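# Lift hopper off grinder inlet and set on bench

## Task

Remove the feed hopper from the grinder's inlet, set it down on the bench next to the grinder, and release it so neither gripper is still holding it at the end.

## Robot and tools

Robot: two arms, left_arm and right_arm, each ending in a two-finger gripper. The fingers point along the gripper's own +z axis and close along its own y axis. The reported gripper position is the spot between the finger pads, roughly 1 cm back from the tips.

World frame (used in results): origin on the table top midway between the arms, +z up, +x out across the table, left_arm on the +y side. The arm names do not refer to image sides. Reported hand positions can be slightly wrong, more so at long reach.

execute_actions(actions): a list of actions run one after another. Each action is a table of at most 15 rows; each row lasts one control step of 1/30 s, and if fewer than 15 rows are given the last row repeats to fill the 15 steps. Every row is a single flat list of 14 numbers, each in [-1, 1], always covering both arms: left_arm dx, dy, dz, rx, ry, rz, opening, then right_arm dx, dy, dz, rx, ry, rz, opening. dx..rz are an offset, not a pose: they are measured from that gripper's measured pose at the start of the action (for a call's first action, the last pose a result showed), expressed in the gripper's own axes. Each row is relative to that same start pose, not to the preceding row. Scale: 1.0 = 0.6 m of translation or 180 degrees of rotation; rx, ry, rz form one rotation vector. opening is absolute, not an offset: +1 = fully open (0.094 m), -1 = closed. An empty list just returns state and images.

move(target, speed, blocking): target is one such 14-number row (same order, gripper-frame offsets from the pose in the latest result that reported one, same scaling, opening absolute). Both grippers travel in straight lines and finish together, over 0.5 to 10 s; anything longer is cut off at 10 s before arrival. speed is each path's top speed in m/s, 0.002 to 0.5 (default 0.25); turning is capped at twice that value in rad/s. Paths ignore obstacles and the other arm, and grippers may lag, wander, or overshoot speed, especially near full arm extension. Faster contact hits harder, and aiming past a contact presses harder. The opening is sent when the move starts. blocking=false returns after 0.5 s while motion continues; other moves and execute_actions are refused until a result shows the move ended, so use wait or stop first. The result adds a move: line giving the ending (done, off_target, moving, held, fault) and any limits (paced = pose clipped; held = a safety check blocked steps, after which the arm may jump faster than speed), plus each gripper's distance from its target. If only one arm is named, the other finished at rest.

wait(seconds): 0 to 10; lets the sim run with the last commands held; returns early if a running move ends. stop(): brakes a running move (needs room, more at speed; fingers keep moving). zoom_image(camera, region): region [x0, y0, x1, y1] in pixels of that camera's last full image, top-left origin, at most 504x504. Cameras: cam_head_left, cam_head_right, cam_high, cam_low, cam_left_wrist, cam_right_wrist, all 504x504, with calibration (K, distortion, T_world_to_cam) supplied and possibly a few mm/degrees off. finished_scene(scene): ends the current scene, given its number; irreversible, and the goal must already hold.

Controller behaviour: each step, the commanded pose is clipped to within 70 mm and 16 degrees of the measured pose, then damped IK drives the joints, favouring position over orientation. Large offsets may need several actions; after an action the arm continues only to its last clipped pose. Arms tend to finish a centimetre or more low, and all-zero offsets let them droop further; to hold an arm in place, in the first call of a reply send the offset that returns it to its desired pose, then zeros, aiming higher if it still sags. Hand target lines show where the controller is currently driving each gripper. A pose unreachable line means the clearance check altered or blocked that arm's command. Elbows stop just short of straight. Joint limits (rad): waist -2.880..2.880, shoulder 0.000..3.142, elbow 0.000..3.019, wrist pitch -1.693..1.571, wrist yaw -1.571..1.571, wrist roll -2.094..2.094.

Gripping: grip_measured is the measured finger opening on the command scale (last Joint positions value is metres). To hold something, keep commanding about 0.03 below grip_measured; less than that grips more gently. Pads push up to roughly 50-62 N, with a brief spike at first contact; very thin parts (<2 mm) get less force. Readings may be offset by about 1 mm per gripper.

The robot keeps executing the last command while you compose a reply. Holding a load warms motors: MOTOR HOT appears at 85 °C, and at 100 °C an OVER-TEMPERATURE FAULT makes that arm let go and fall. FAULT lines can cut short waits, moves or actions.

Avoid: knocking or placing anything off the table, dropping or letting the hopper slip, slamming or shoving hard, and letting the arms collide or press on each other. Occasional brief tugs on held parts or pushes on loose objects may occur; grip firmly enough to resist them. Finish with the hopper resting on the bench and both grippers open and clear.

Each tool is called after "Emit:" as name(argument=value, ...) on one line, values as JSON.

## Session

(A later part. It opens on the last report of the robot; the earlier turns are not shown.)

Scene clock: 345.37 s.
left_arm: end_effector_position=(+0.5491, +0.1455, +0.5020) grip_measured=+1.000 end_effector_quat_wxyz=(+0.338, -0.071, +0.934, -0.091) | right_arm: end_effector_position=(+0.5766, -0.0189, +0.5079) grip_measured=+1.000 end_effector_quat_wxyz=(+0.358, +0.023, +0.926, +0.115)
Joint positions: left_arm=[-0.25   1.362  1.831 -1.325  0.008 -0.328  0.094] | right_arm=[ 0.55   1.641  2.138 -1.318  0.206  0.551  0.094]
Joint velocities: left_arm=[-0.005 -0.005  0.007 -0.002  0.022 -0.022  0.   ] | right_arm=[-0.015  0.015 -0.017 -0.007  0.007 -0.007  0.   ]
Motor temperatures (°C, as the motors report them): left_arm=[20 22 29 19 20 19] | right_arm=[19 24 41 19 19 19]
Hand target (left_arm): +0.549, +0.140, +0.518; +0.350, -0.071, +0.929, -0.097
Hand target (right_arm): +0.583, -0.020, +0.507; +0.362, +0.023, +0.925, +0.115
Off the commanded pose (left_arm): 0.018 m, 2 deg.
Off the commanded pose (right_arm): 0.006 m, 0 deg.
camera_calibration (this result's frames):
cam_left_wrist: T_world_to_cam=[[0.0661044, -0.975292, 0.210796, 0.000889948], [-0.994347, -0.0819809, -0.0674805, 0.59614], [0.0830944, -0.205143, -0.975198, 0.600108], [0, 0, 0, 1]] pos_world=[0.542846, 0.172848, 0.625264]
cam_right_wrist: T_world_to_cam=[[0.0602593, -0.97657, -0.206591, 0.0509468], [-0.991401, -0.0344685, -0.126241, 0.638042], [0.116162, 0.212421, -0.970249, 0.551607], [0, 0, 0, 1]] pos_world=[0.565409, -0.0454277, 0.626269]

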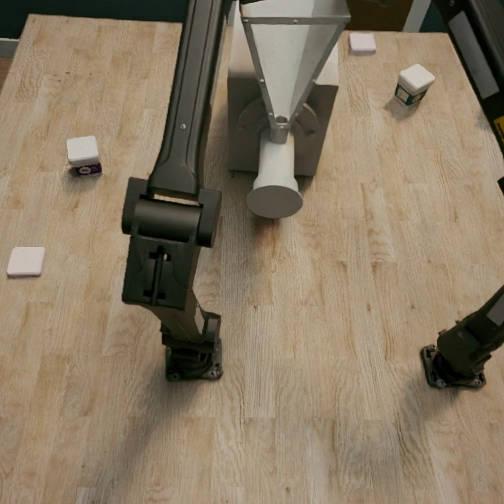

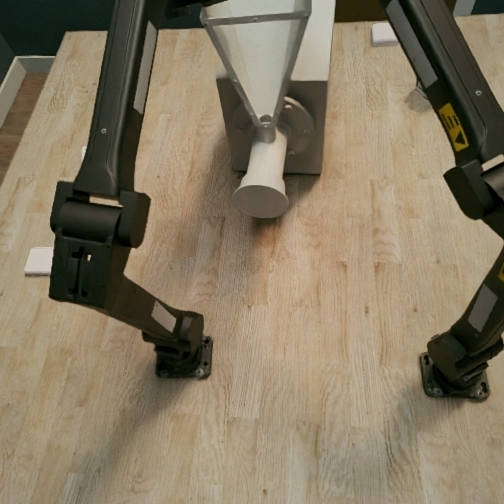

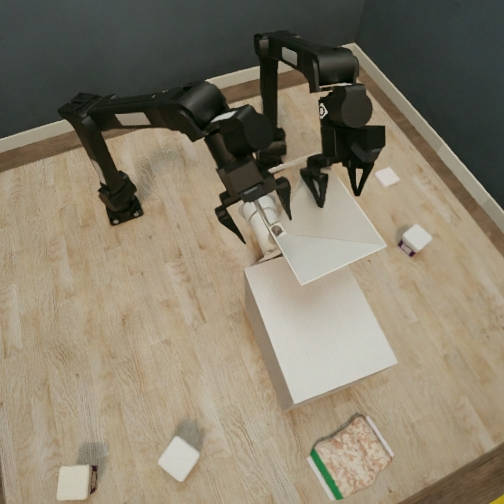

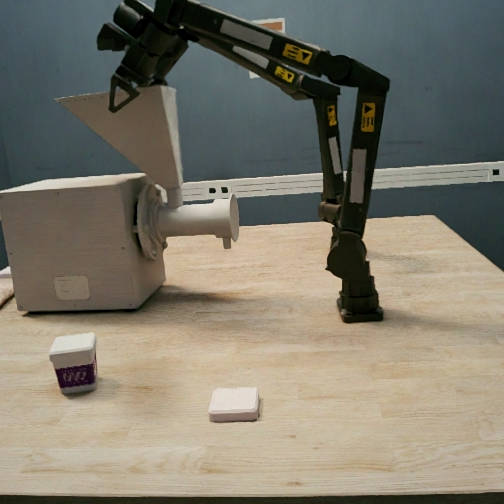

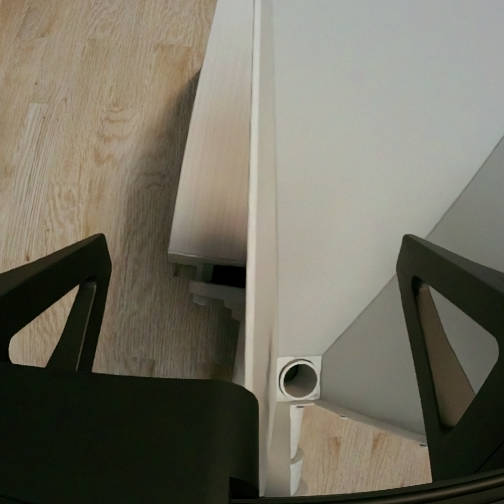

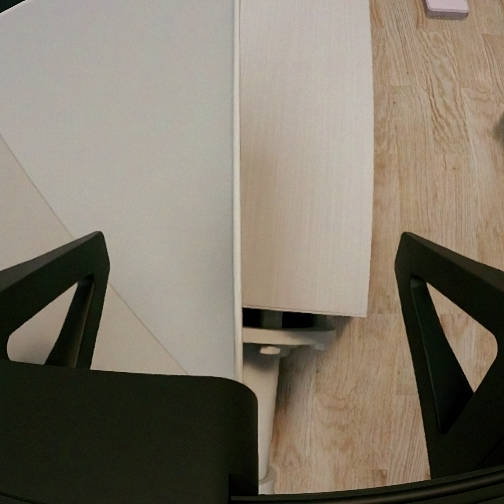

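Emit:
execute_actions(actions=[[[-0.0222,-0.0132,-0.0353,0,-0.015,0,1, -0.0085,0.0065,-0.0017,0,-0.004,0,1]]])

Emit:
zoom_image(camera="cam_low", region=[40, 0, 260, 220])

Scene clock: 372.30 s.
left_arm: end_effector_position=(+0.5495, +0.1478, +0.5020) grip_measured=+1.000 end_effector_quat_wxyz=(+0.340, -0.074, +0.934, -0.082) | right_arm: end_effector_position=(+0.5770, -0.0200, +0.5081) grip_measured=+1.000 end_effector_quat_wxyz=(+0.360, +0.025, +0.926, +0.112)
Joint positions: left_arm=[-0.252  1.362  1.831 -1.325 -0.011 -0.329  0.094] | right_arm=[ 0.55   1.641  2.138 -1.318  0.212  0.551  0.094]
Joint velocities: left_arm=[ 0.005  0.005 -0.007  0.012  0.022  0.007  0.   ] | right_arm=[-0.005 -0.005 -0.012 -0.002  0.007 -0.051  0.   ]
Motor temperatures (°C, as the motors report them): left_arm=[20 22 31 19 20 19] | right_arm=[19 24 41 19 19 19]
Hand target (left_arm): +0.545, +0.143, +0.527; +0.360, -0.073, +0.926, -0.090
Hand target (right_arm): +0.579, -0.016, +0.513; +0.364, +0.024, +0.924, +0.114
Off the commanded pose (left_arm): 0.027 m, 3 deg.
Off the commanded pose (right_arm): 0.007 m, 1 deg.
camera_calibration (this result's frames):
cam_left_wrist: T_world_to_cam=[[0.0765203, -0.977292, 0.197598, 0.0042732], [-0.993207, -0.0921351, -0.0710655, 0.599394], [0.0876575, -0.190818, -0.977704, 0.597177], [0, 0, 0, 1]] pos_world=[0.542649, 0.173353, 0.625614]
cam_right_wrist: T_world_to_cam=[[0.0565377, -0.977738, -0.202069, 0.0497487], [-0.991182, -0.0306739, -0.128907, 0.639823], [0.119839, 0.207575, -0.970851, 0.550035], [0, 0, 0, 1]] pos_world=[0.565453, -0.0459064, 0.626533]

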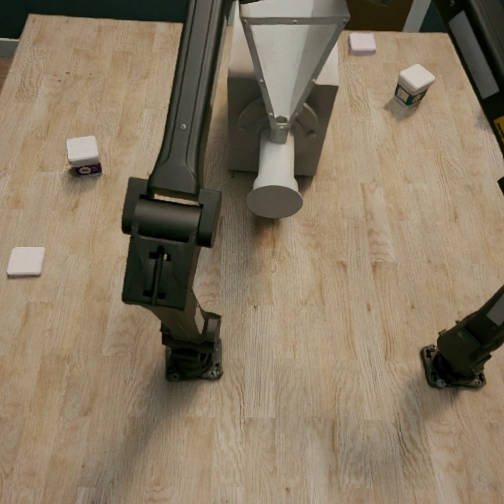

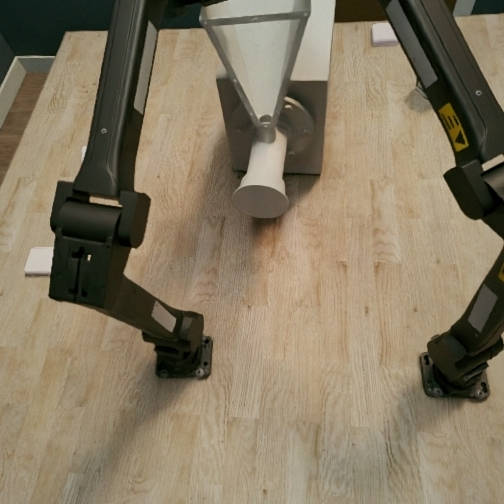

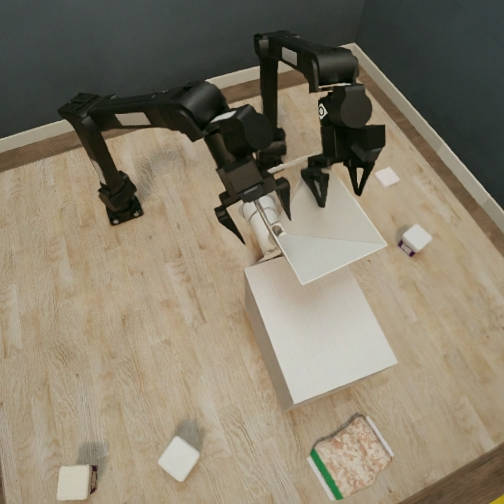

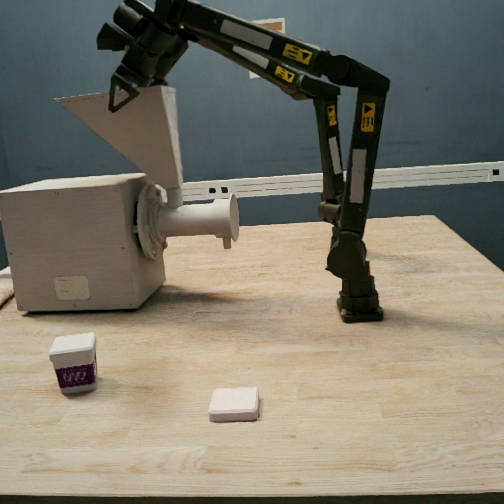

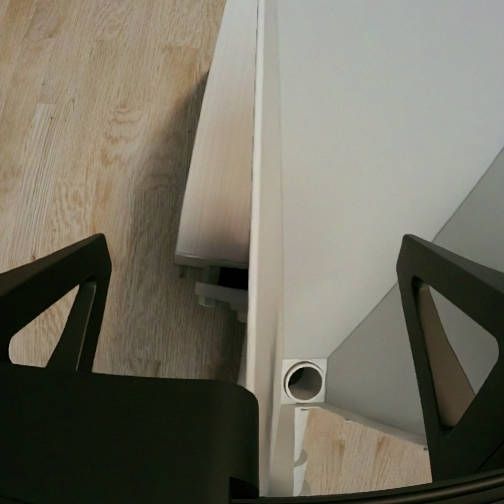

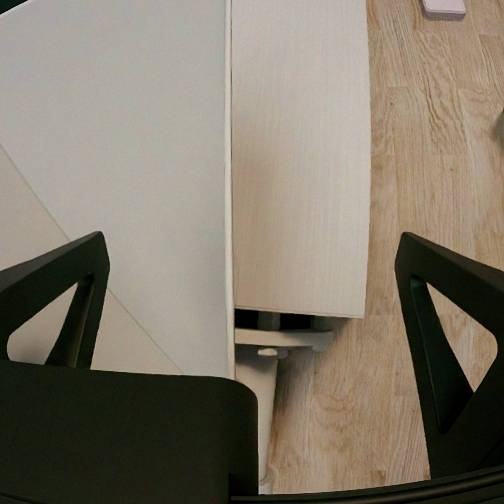

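Region (40, 0, 260, 220) of cam_low's 504x504 image, scaled by 2.291, with more detail than that image has.

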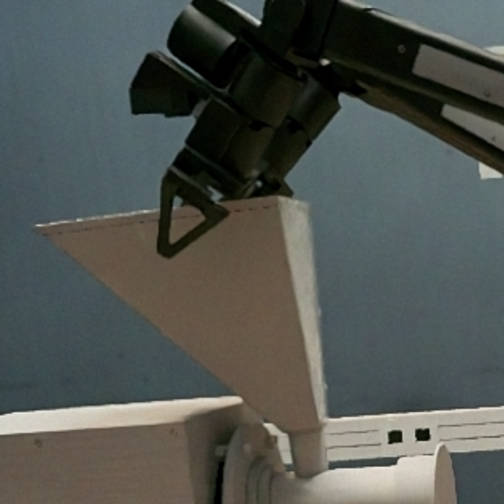

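Emit:
execute_actions(actions=[[[-0.020,-0.010,-0.033,0,-0.015,0,1, -0.008,0.021,0.0025,0,-0.004,0,1]]])

Scene clock: 382.47 s.
left_arm: end_effector_position=(+0.5499, +0.1498, +0.5021) grip_measured=+1.000 end_effector_quat_wxyz=(+0.342, -0.076, +0.934, -0.075) | right_arm: end_effector_position=(+0.5802, -0.0154, +0.5001) grip_measured=+1.000 end_effector_quat_wxyz=(+0.358, +0.024, +0.928, +0.103)
Joint positions: left_arm=[-0.254  1.362  1.831 -1.325 -0.027 -0.33   0.094] | right_arm=[ 0.558  1.655  2.138 -1.318  0.228  0.553  0.094]
Joint velocities: left_arm=[-0.005 -0.024 -0.022 -0.022  0.066 -0.022  0.   ] | right_arm=[ 0.005  0.015 -0.007  0.002 -0.022 -0.081  0.   ]
Motor temperatures (°C, as the motors report them): left_arm=[20 22 32 19 20 19] | right_arm=[19 24 42 19 19 19]
Hand target (left_arm): +0.545, +0.147, +0.525; +0.362, -0.076, +0.925, -0.081
Hand target (right_arm): +0.581, -0.008, +0.513; +0.366, +0.025, +0.924, +0.112
Off the commanded pose (left_arm): 0.024 m, 3 deg.
Off the commanded pose (right_arm): 0.015 m, 1 deg.
camera_calibration (this result's frames):
cam_left_wrist: T_world_to_cam=[[0.0856536, -0.978845, 0.18581, 0.00739859], [-0.992106, -0.100939, -0.0744096, 0.602315], [0.0915909, -0.177969, -0.979764, 0.594531], [0, 0, 0, 1]] pos_world=[0.542473, 0.173847, 0.625943]
cam_right_wrist: T_world_to_cam=[[0.0504126, -0.981095, -0.186847, 0.0482903], [-0.992052, -0.0275947, -0.122768, 0.639559], [0.115291, 0.191551, -0.974688, 0.545268], [0, 0, 0, 1]] pos_world=[0.569177, -0.039421, 0.619006]

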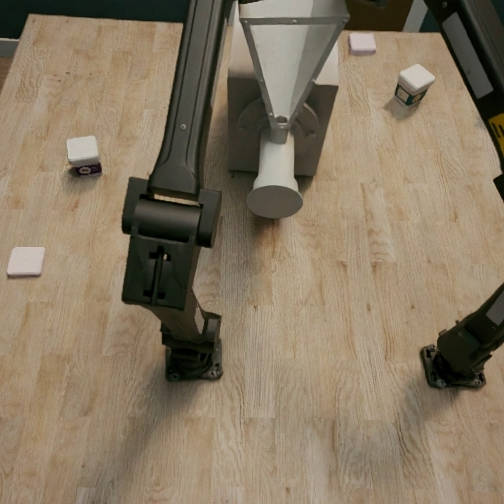

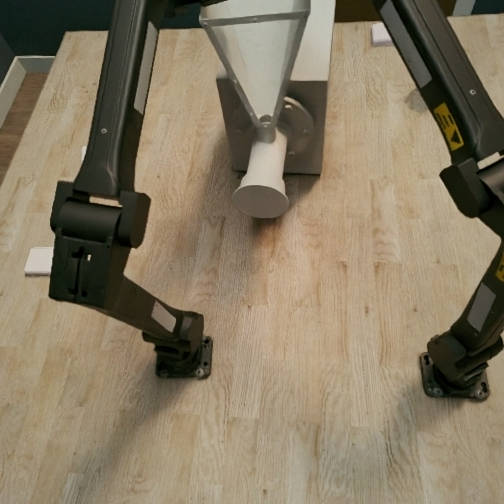

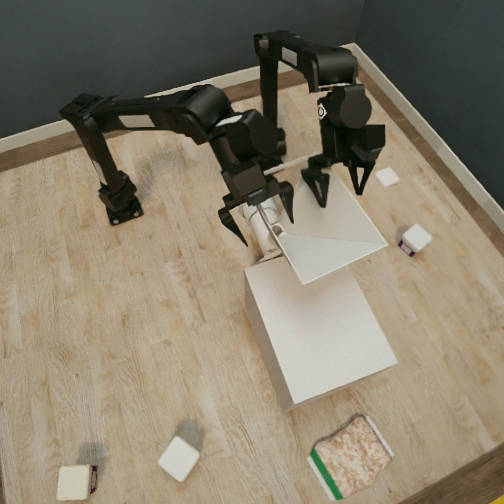

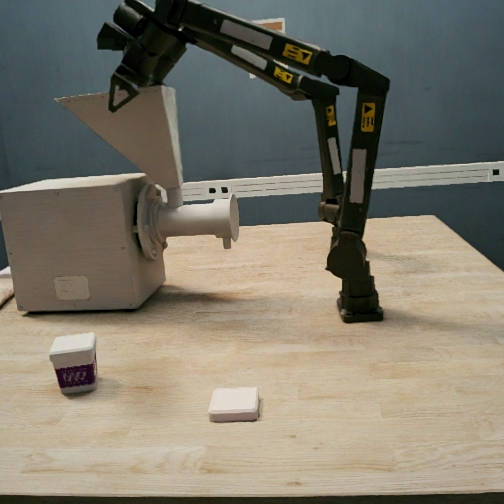

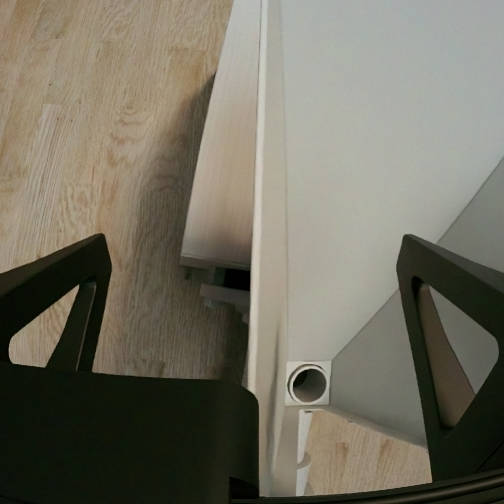

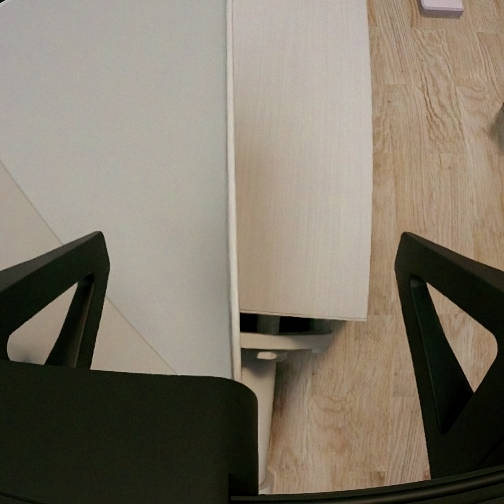

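Emit:
execute_actions(actions=[[[-0.0167,-0.0197,-0.034,0.033,-0.015,-0.007,1, -0.0133,0.0212,-0.014,-0.02,-0.008,0.009,1]]])

Scene clock: 405.97 s.
left_arm: end_effector_position=(+0.5477, +0.1356, +0.5103) grip_measured=+1.000 end_effector_quat_wxyz=(+0.347, -0.061, +0.928, -0.120) | right_arm: end_effector_position=(+0.5815, -0.0073, +0.5040) grip_measured=+1.000 end_effector_quat_wxyz=(+0.359, +0.024, +0.924, +0.127)
Joint positions: left_arm=[-0.252  1.35   1.827 -1.298  0.063 -0.33   0.094] | right_arm=[ 0.558  1.655  2.138 -1.291  0.194  0.564  0.094]
Joint velocities: left_arm=[-0.024 -0.015 -0.017  0.002 -0.022 -0.037  0.   ] | right_arm=[-0.015 -0.005  0.002  0.002  0.007  0.007  0.   ]
Motor temperatures (°C, as the motors report them): left_arm=[20 23 31 19 20 19] | right_arm=[19 24 44 19 19 19]
Hand target (left_arm): +0.544, +0.142, +0.526; +0.366, -0.070, +0.919, -0.126
Hand target (right_arm): +0.580, -0.006, +0.514; +0.369, +0.027, +0.919, +0.137
Off the commanded pose (left_arm): 0.017 m, 3 deg.
Off the commanded pose (right_arm): 0.010 m, 2 deg.
camera_calibration (this result's frames):
cam_left_wrist: T_world_to_cam=[[0.0244667, -0.965961, 0.257529, -0.0126973], [-0.99464, -0.0494092, -0.0908316, 0.602157], [0.100464, -0.253927, -0.961992, 0.596671], [0, 0, 0, 1]] pos_world=[0.539296, 0.168998, 0.631958]
cam_right_wrist: T_world_to_cam=[[0.0678238, -0.971021, -0.22917, 0.0682254], [-0.990634, -0.0382595, -0.131072, 0.644806], [0.118506, 0.235914, -0.964521, 0.540625], [0, 0, 0, 1]] pos_world=[0.570072, -0.0366226, 0.621596]

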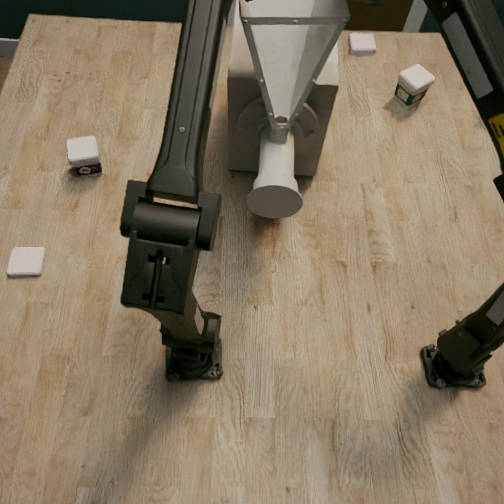

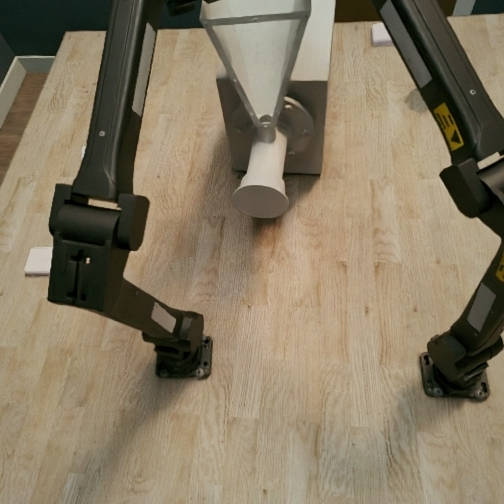

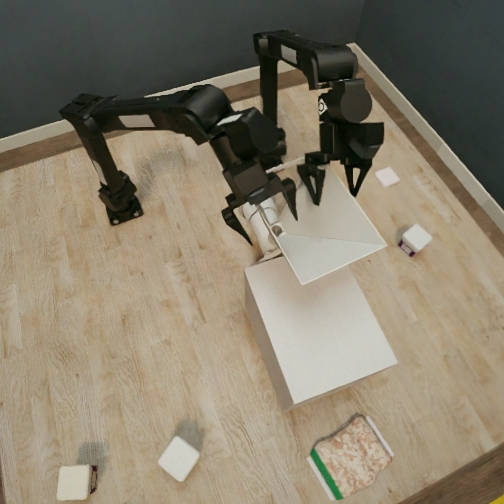

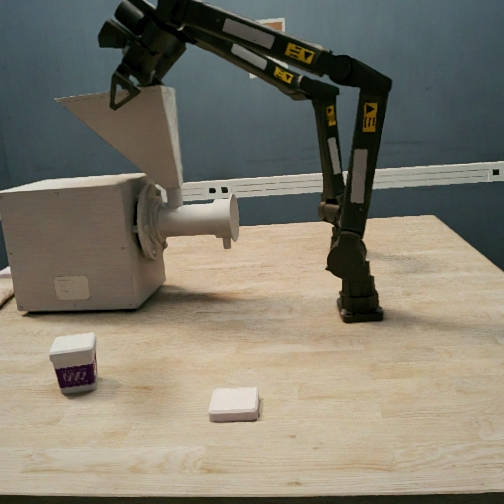

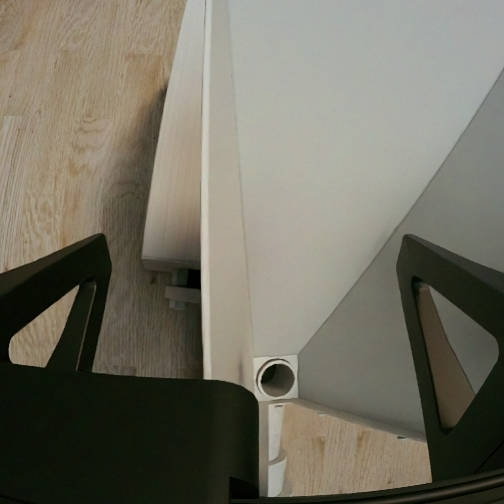

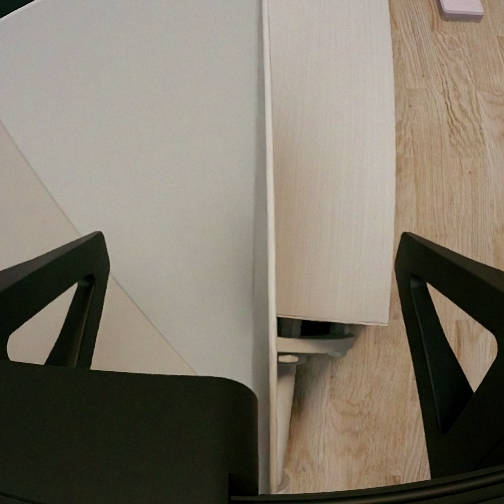

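Emit:
execute_actions(actions=[[[-0.0172,0.0097,-0.019,0,-0.012,0,0.2, -0.0085,-0.004,-0.012,0,-0.008,0,0.2]],[[-0.012,0.004,-0.016,0,-0.010,0,-0.6, -0.0085,-0.002,-0.012,0,-0.008,0,-0.6]]])

Scene clock: 423.50 s.
left_arm: end_effector_position=(+0.5482, +0.1379, +0.5103) grip_measured=-0.597 end_effector_quat_wxyz=(+0.347, -0.063, +0.928, -0.118) | right_arm: end_effector_position=(+0.5795, -0.0129, +0.5098) grip_measured=-0.598 end_effector_quat_wxyz=(+0.368, +0.029, +0.922, +0.121)
Joint positions: left_arm=[-0.247  1.35   1.827 -1.298  0.062 -0.33   0.019] | right_arm=[ 0.558  1.643  2.134 -1.29   0.215  0.564  0.019]
Joint velocities: left_arm=[-0.024 -0.015 -0.007 -0.002 -0.007 -0.022  0.   ] | right_arm=[-0.005 -0.005 -0.012  0.007 -0.11  -0.022  0.001]
Motor temperatures (°C, as the motors report them): left_arm=[20 23 30 19 20 19] | right_arm=[19 24 43 19 19 19]
Hand target (left_arm): +0.547, +0.143, +0.521; +0.362, -0.065, +0.923, -0.118
Hand target (right_arm): +0.579, -0.014, +0.515; +0.375, +0.028, +0.918, +0.123
Off the commanded pose (left_arm): 0.012 m, 2 deg.
Off the commanded pose (right_arm): 0.005 m, 1 deg.
camera_calibration (this result's frames):
cam_left_wrist: T_world_to_cam=[[0.0295228, -0.965967, 0.256977, -0.0129729], [-0.99436, -0.0545826, -0.0909367, 0.603337], [0.101868, -0.252843, -0.96213, 0.596352], [0, 0, 0, 1]] pos_world=[0.539567, 0.171184, 0.631967]
cam_right_wrist: T_world_to_cam=[[0.0566925, -0.973681, -0.220751, 0.0663262], [-0.98892, -0.0243799, -0.146436, 0.650389], [0.1372, 0.226607, -0.964274, 0.536779], [0, 0, 0, 1]] pos_world=[0.565776, -0.041201, 0.627484]

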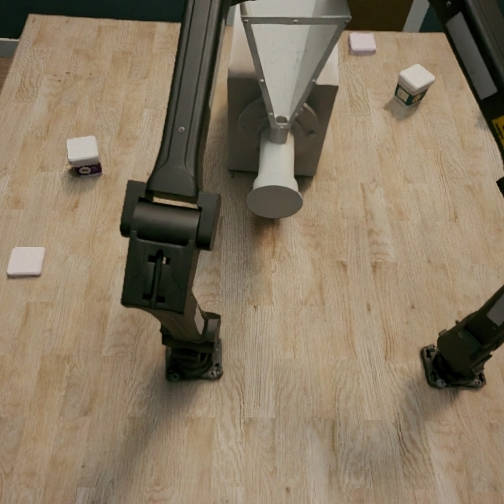

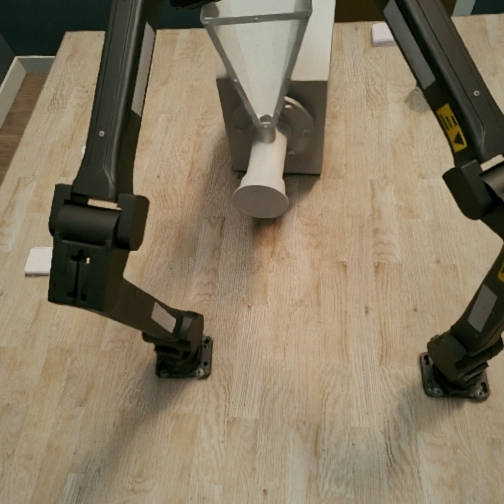

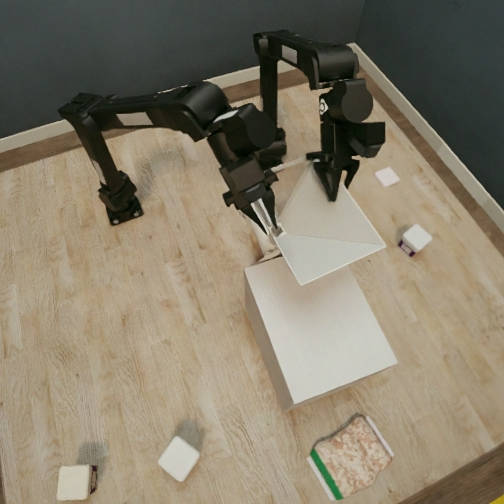

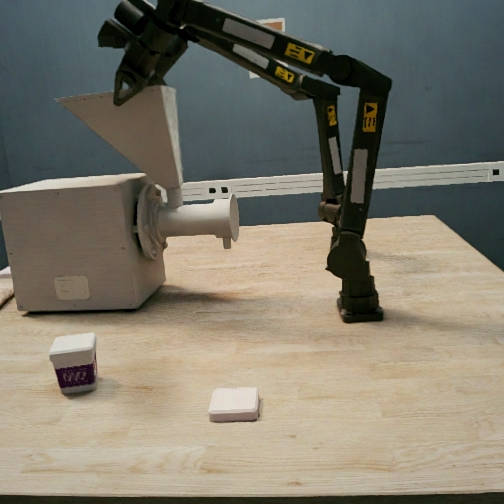

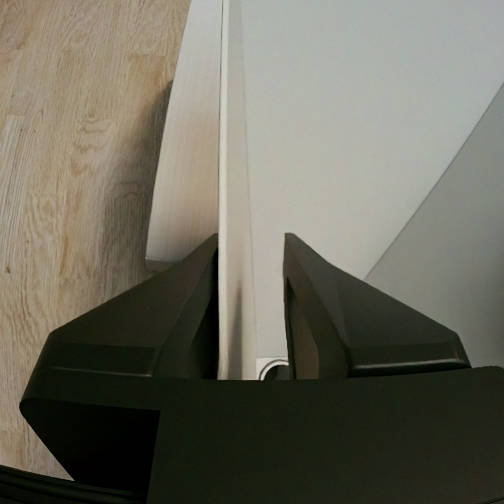

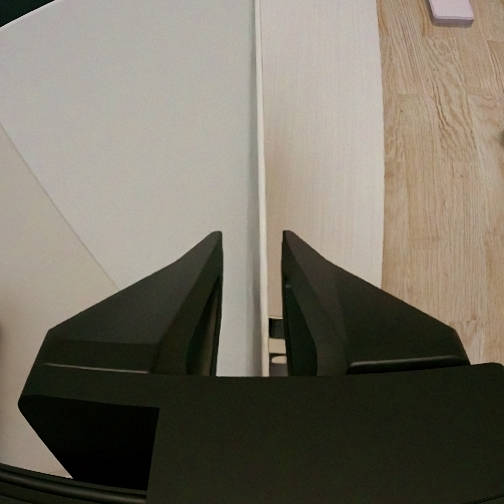

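Emit:
execute_actions(actions=[[[-0.014,0.012,-0.018,0,-0.010,0,-0.85, -0.0085,-0.003,-0.012,0,-0.008,0,-0.85]],[[-0.014,0.006,-0.018,0,-0.010,0,-1, -0.0085,-0.002,-0.012,0,-0.008,0,-1]]])

Scene clock: 435.17 s.
left_arm: end_effector_position=(+0.5494, +0.1431, +0.5103) grip_measured=-0.968 end_effector_quat_wxyz=(+0.346, -0.076, +0.927, -0.123) | right_arm: end_effector_position=(+0.5779, -0.0181, +0.5122) grip_measured=-0.958 end_effector_quat_wxyz=(+0.373, +0.031, +0.921, +0.113)
Joint positions: left_arm=[-0.234  1.35   1.826 -1.297  0.07  -0.348  0.001] | right_arm=[ 0.558  1.633  2.127 -1.291  0.233  0.561  0.002]
Joint velocities: left_arm=[ 0.005  0.005 -0.017 -0.007 -0.022  0.037  0.   ] | right_arm=[ 0.005 -0.005  0.002 -0.022 -0.037  0.022 -0.001]
Motor temperatures (°C, as the motors report them): left_arm=[20 23 30 19 20 19] | right_arm=[19 24 42 19 19 19]
Hand target (left_arm): +0.548, +0.149, +0.522; +0.362, -0.069, +0.922, -0.116
Hand target (right_arm): +0.577, -0.020, +0.520; +0.383, +0.033, +0.916, +0.116
Off the commanded pose (left_arm): 0.014 m, 2 deg.
Off the commanded pose (right_arm): 0.008 m, 1 deg.
camera_calibration (this result's frames):
cam_left_wrist: T_world_to_cam=[[0.0496904, -0.960599, 0.273459, -0.0282869], [-0.993336, -0.076041, -0.0866152, 0.605121], [0.103997, -0.267332, -0.957976, 0.596249], [0, 0, 0, 1]] pos_world=[0.540486, 0.178238, 0.63134]
cam_right_wrist: T_world_to_cam=[[0.0479874, -0.976765, -0.208872, 0.0607965], [-0.987803, -0.0153962, -0.154945, 0.652909], [0.148129, 0.213759, -0.96559, 0.534608], [0, 0, 0, 1]] pos_world=[0.562837, -0.0448414, 0.630076]

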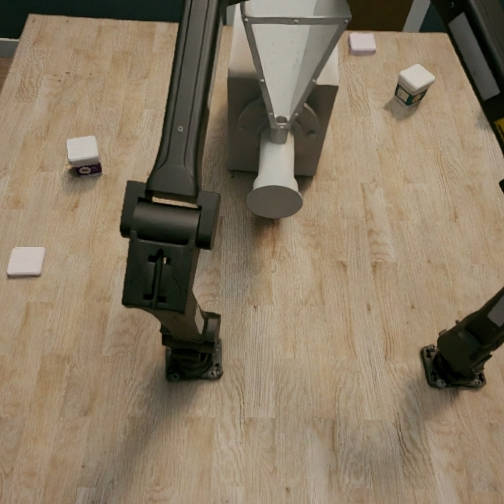

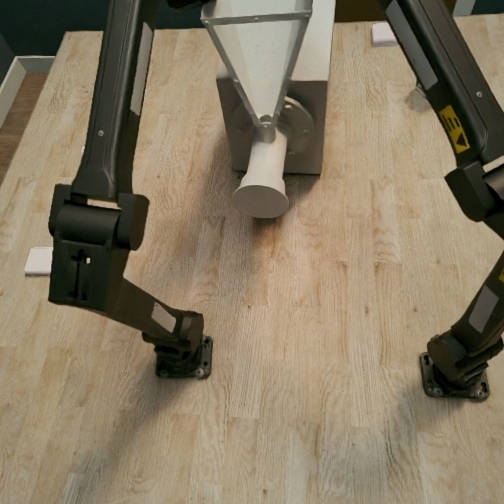

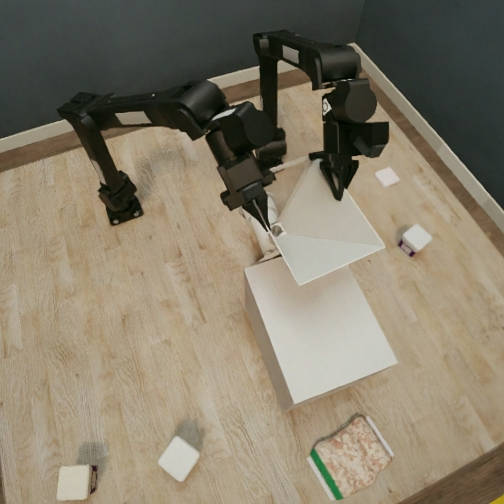

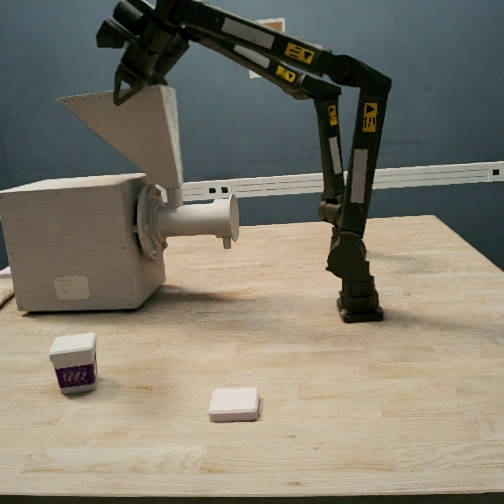

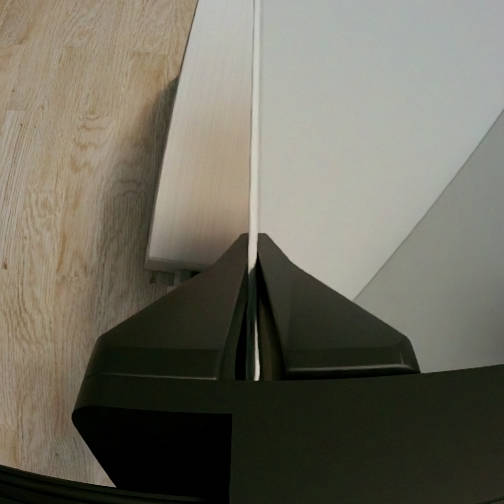

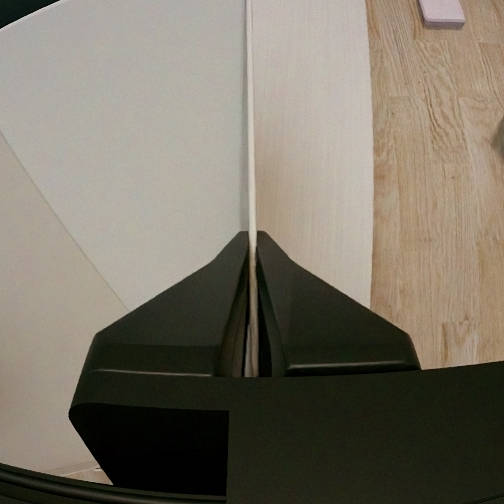

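Emit:
execute_actions(actions=[[[-0.0415,-0.0187,-0.0487,0,-0.02,0,-1, -0.0453,0.0154,-0.0465,0,-0.02,0,-1]],[[-0.0623,-0.0281,-0.0730,0,-0.03,0,-1, -0.068,0.0231,-0.0698,0,-0.03,0,-1]]])

Scene clock: 444.53 s.
left_arm: end_effector_position=(+0.5503, +0.1429, +0.5113) grip_measured=-0.967 end_effector_quat_wxyz=(+0.332, -0.079, +0.933, -0.113) | right_arm: end_effector_position=(+0.5779, -0.0194, +0.5136) grip_measured=-0.942 end_effector_quat_wxyz=(+0.365, +0.020, +0.928, +0.071)
Joint positions: left_arm=[-0.24   1.379  1.875 -1.353  0.054 -0.351  0.002] | right_arm=[ 0.572  1.684  2.22  -1.392  0.293  0.536  0.003]
Joint velocities: left_arm=[-0.015  0.005 -0.012 -0.007  0.051 -0.066  0.   ] | right_arm=[ 0.005  0.005  0.012  0.002 -0.007 -0.066  0.   ]
Motor temperatures (°C, as the motors report them): left_arm=[20 23 30 19 20 19] | right_arm=[19 24 42 19 19 19]
Hand target (left_arm): +0.545, +0.144, +0.568; +0.385, -0.087, +0.911, -0.120
Hand target (right_arm): +0.573, -0.021, +0.570; +0.414, +0.035, +0.904, +0.100
Off the commanded pose (left_arm): 0.059 m, 7 deg.
Off the commanded pose (right_arm): 0.059 m, 7 deg.
camera_calibration (this result's frames):
cam_left_wrist: T_world_to_cam=[[0.066349, -0.964181, 0.256813, -0.0288918], [-0.995102, -0.0828435, -0.0539388, 0.591382], [0.073282, -0.251976, -0.964955, 0.615353], [0, 0, 0, 1]] pos_world=[0.545308, 0.176189, 0.633106]
cam_right_wrist: T_world_to_cam=[[0.0366304, -0.991658, -0.123586, 0.0222965], [-0.99085, -0.0199657, -0.133479, 0.643725], [0.129898, 0.127344, -0.983316, 0.554149], [0, 0, 0, 1]] pos_world=[0.565035, -0.0356049, 0.633583]

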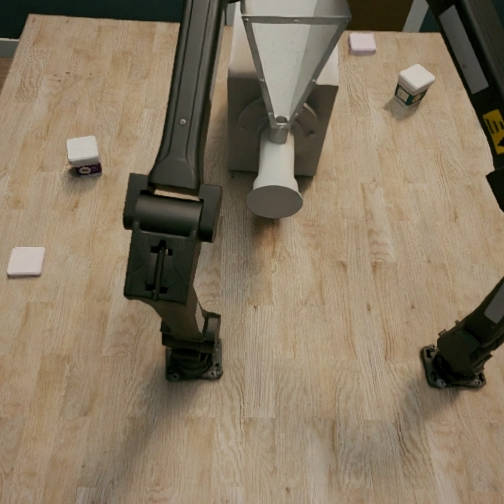

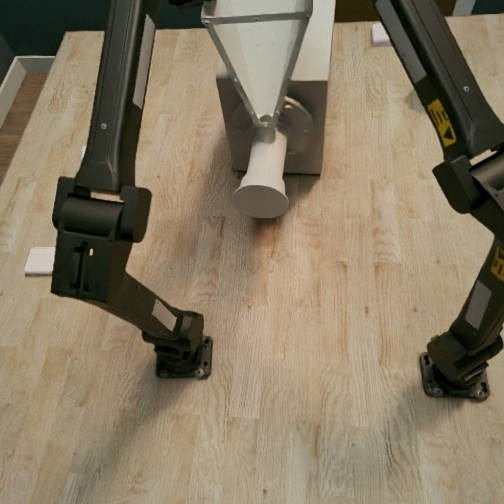

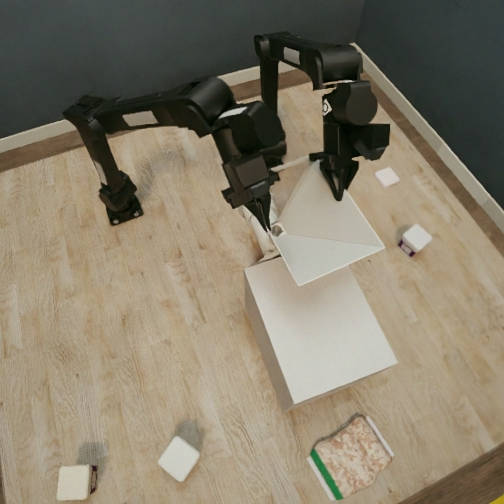

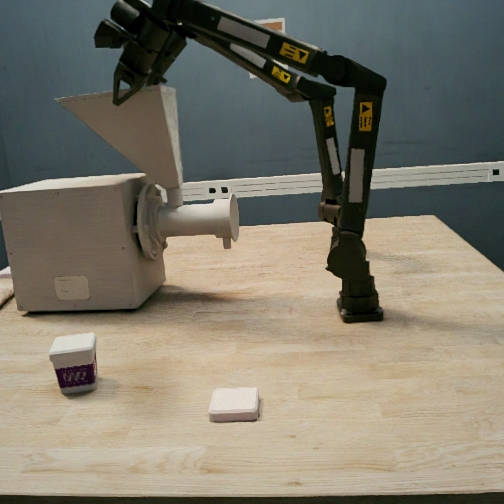

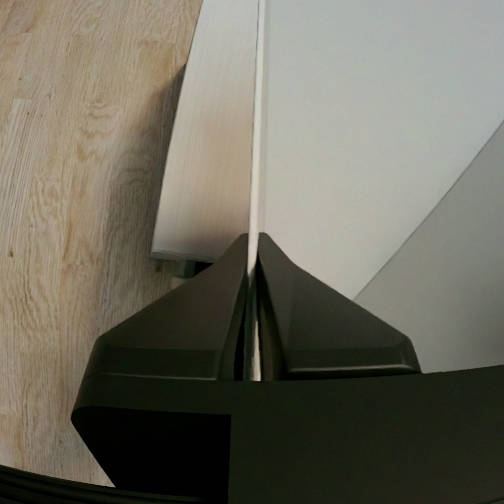

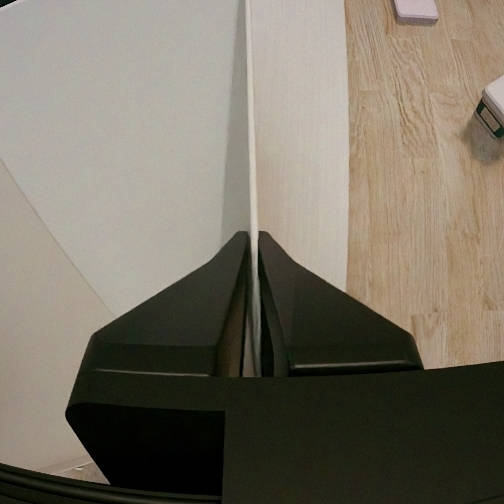

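Emit:
execute_actions(actions=[[[-0.046,-0.0267,-0.0977,0.016,-0.059,0,-1, -0.0547,0.0162,-0.0953,-0.045,-0.056,0.03,-1]]])

Scene clock: 496.13 s.
left_arm: end_effector_position=(+0.5393, +0.1435, +0.5321) grip_measured=-0.969 end_effector_quat_wxyz=(+0.367, -0.084, +0.918, -0.124) | right_arm: end_effector_position=(+0.5681, -0.0184, +0.5354) grip_measured=-0.961 end_effector_quat_wxyz=(+0.401, +0.032, +0.907, +0.125)
Joint positions: left_arm=[-0.244  1.325  1.846 -1.297  0.048 -0.37   0.001] | right_arm=[ 0.572  1.594  2.11  -1.248  0.254  0.56   0.002]
Joint velocities: left_arm=[ 0.005 -0.024  0.022 -0.012  0.022 -0.007  0.   ] | right_arm=[-0.005 -0.005 -0.032  0.012  0.007 -0.022 -0.   ]
Motor temperatures (°C, as the motors report them): left_arm=[20 23 38 19 21 19] | right_arm=[19 24 51 19 21 19]
Hand target (left_arm): +0.532, +0.143, +0.575; +0.418, -0.080, +0.895, -0.131
Hand target (right_arm): +0.560, -0.021, +0.578; +0.442, +0.044, +0.883, +0.151
Off the commanded pose (left_arm): 0.044 m, 6 deg.
Off the commanded pose (right_arm): 0.043 m, 6 deg.
camera_calibration (this result's frames):
cam_left_wrist: T_world_to_cam=[[0.0583739, -0.957643, 0.281979, -0.0430284], [-0.98692, -0.0978766, -0.128096, 0.618809], [0.15027, -0.270813, -0.950831, 0.590072], [0, 0, 0, 1]] pos_world=[0.524556, 0.17916, 0.652459]
cam_right_wrist: T_world_to_cam=[[0.0619297, -0.971687, -0.228012, 0.0682824], [-0.975982, -0.0111506, -0.217565, 0.673745], [0.208862, 0.236009, -0.94904, 0.515548], [0, 0, 0, 1]] pos_world=[0.545656, -0.0478125, 0.651428]

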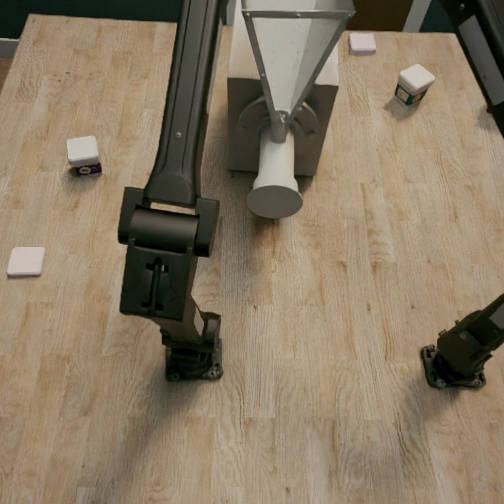

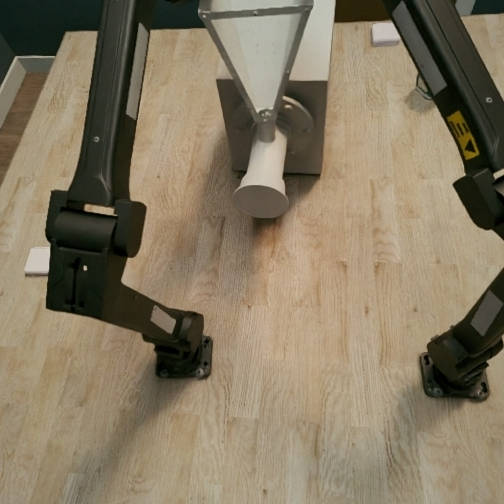

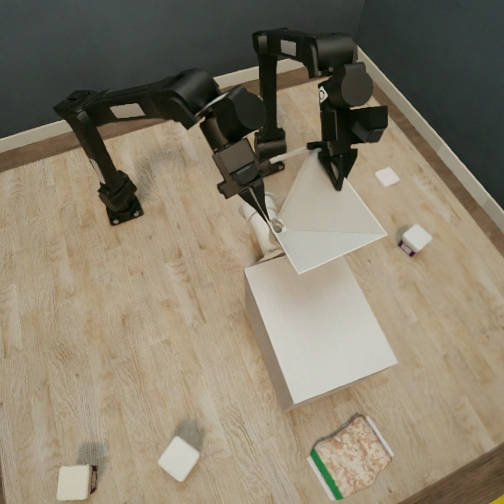

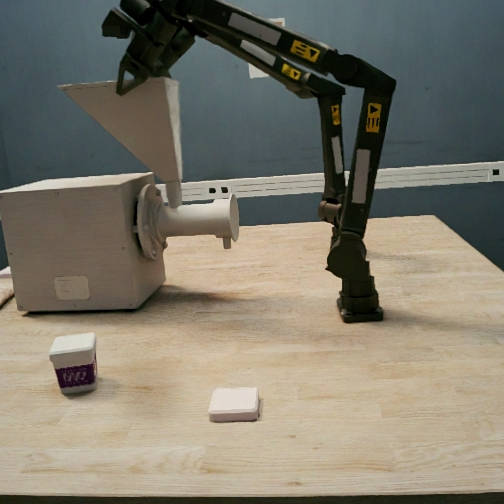

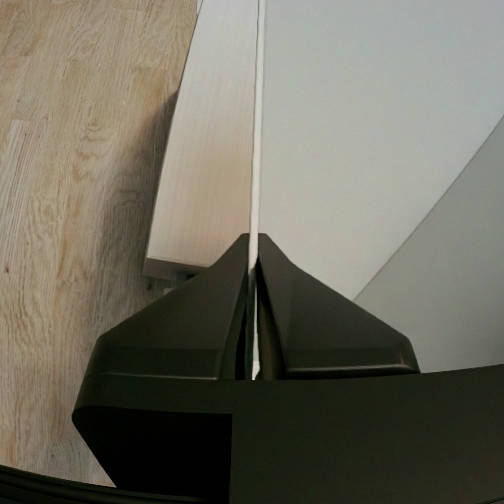

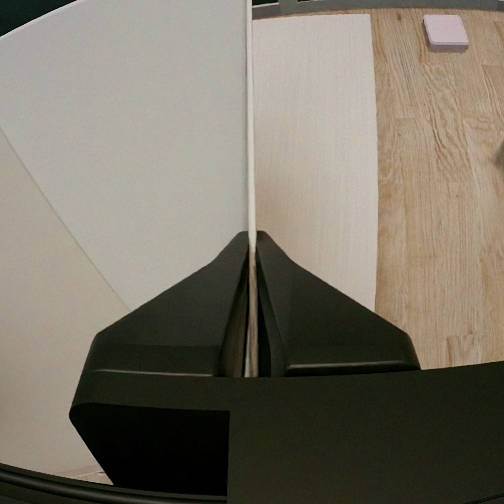

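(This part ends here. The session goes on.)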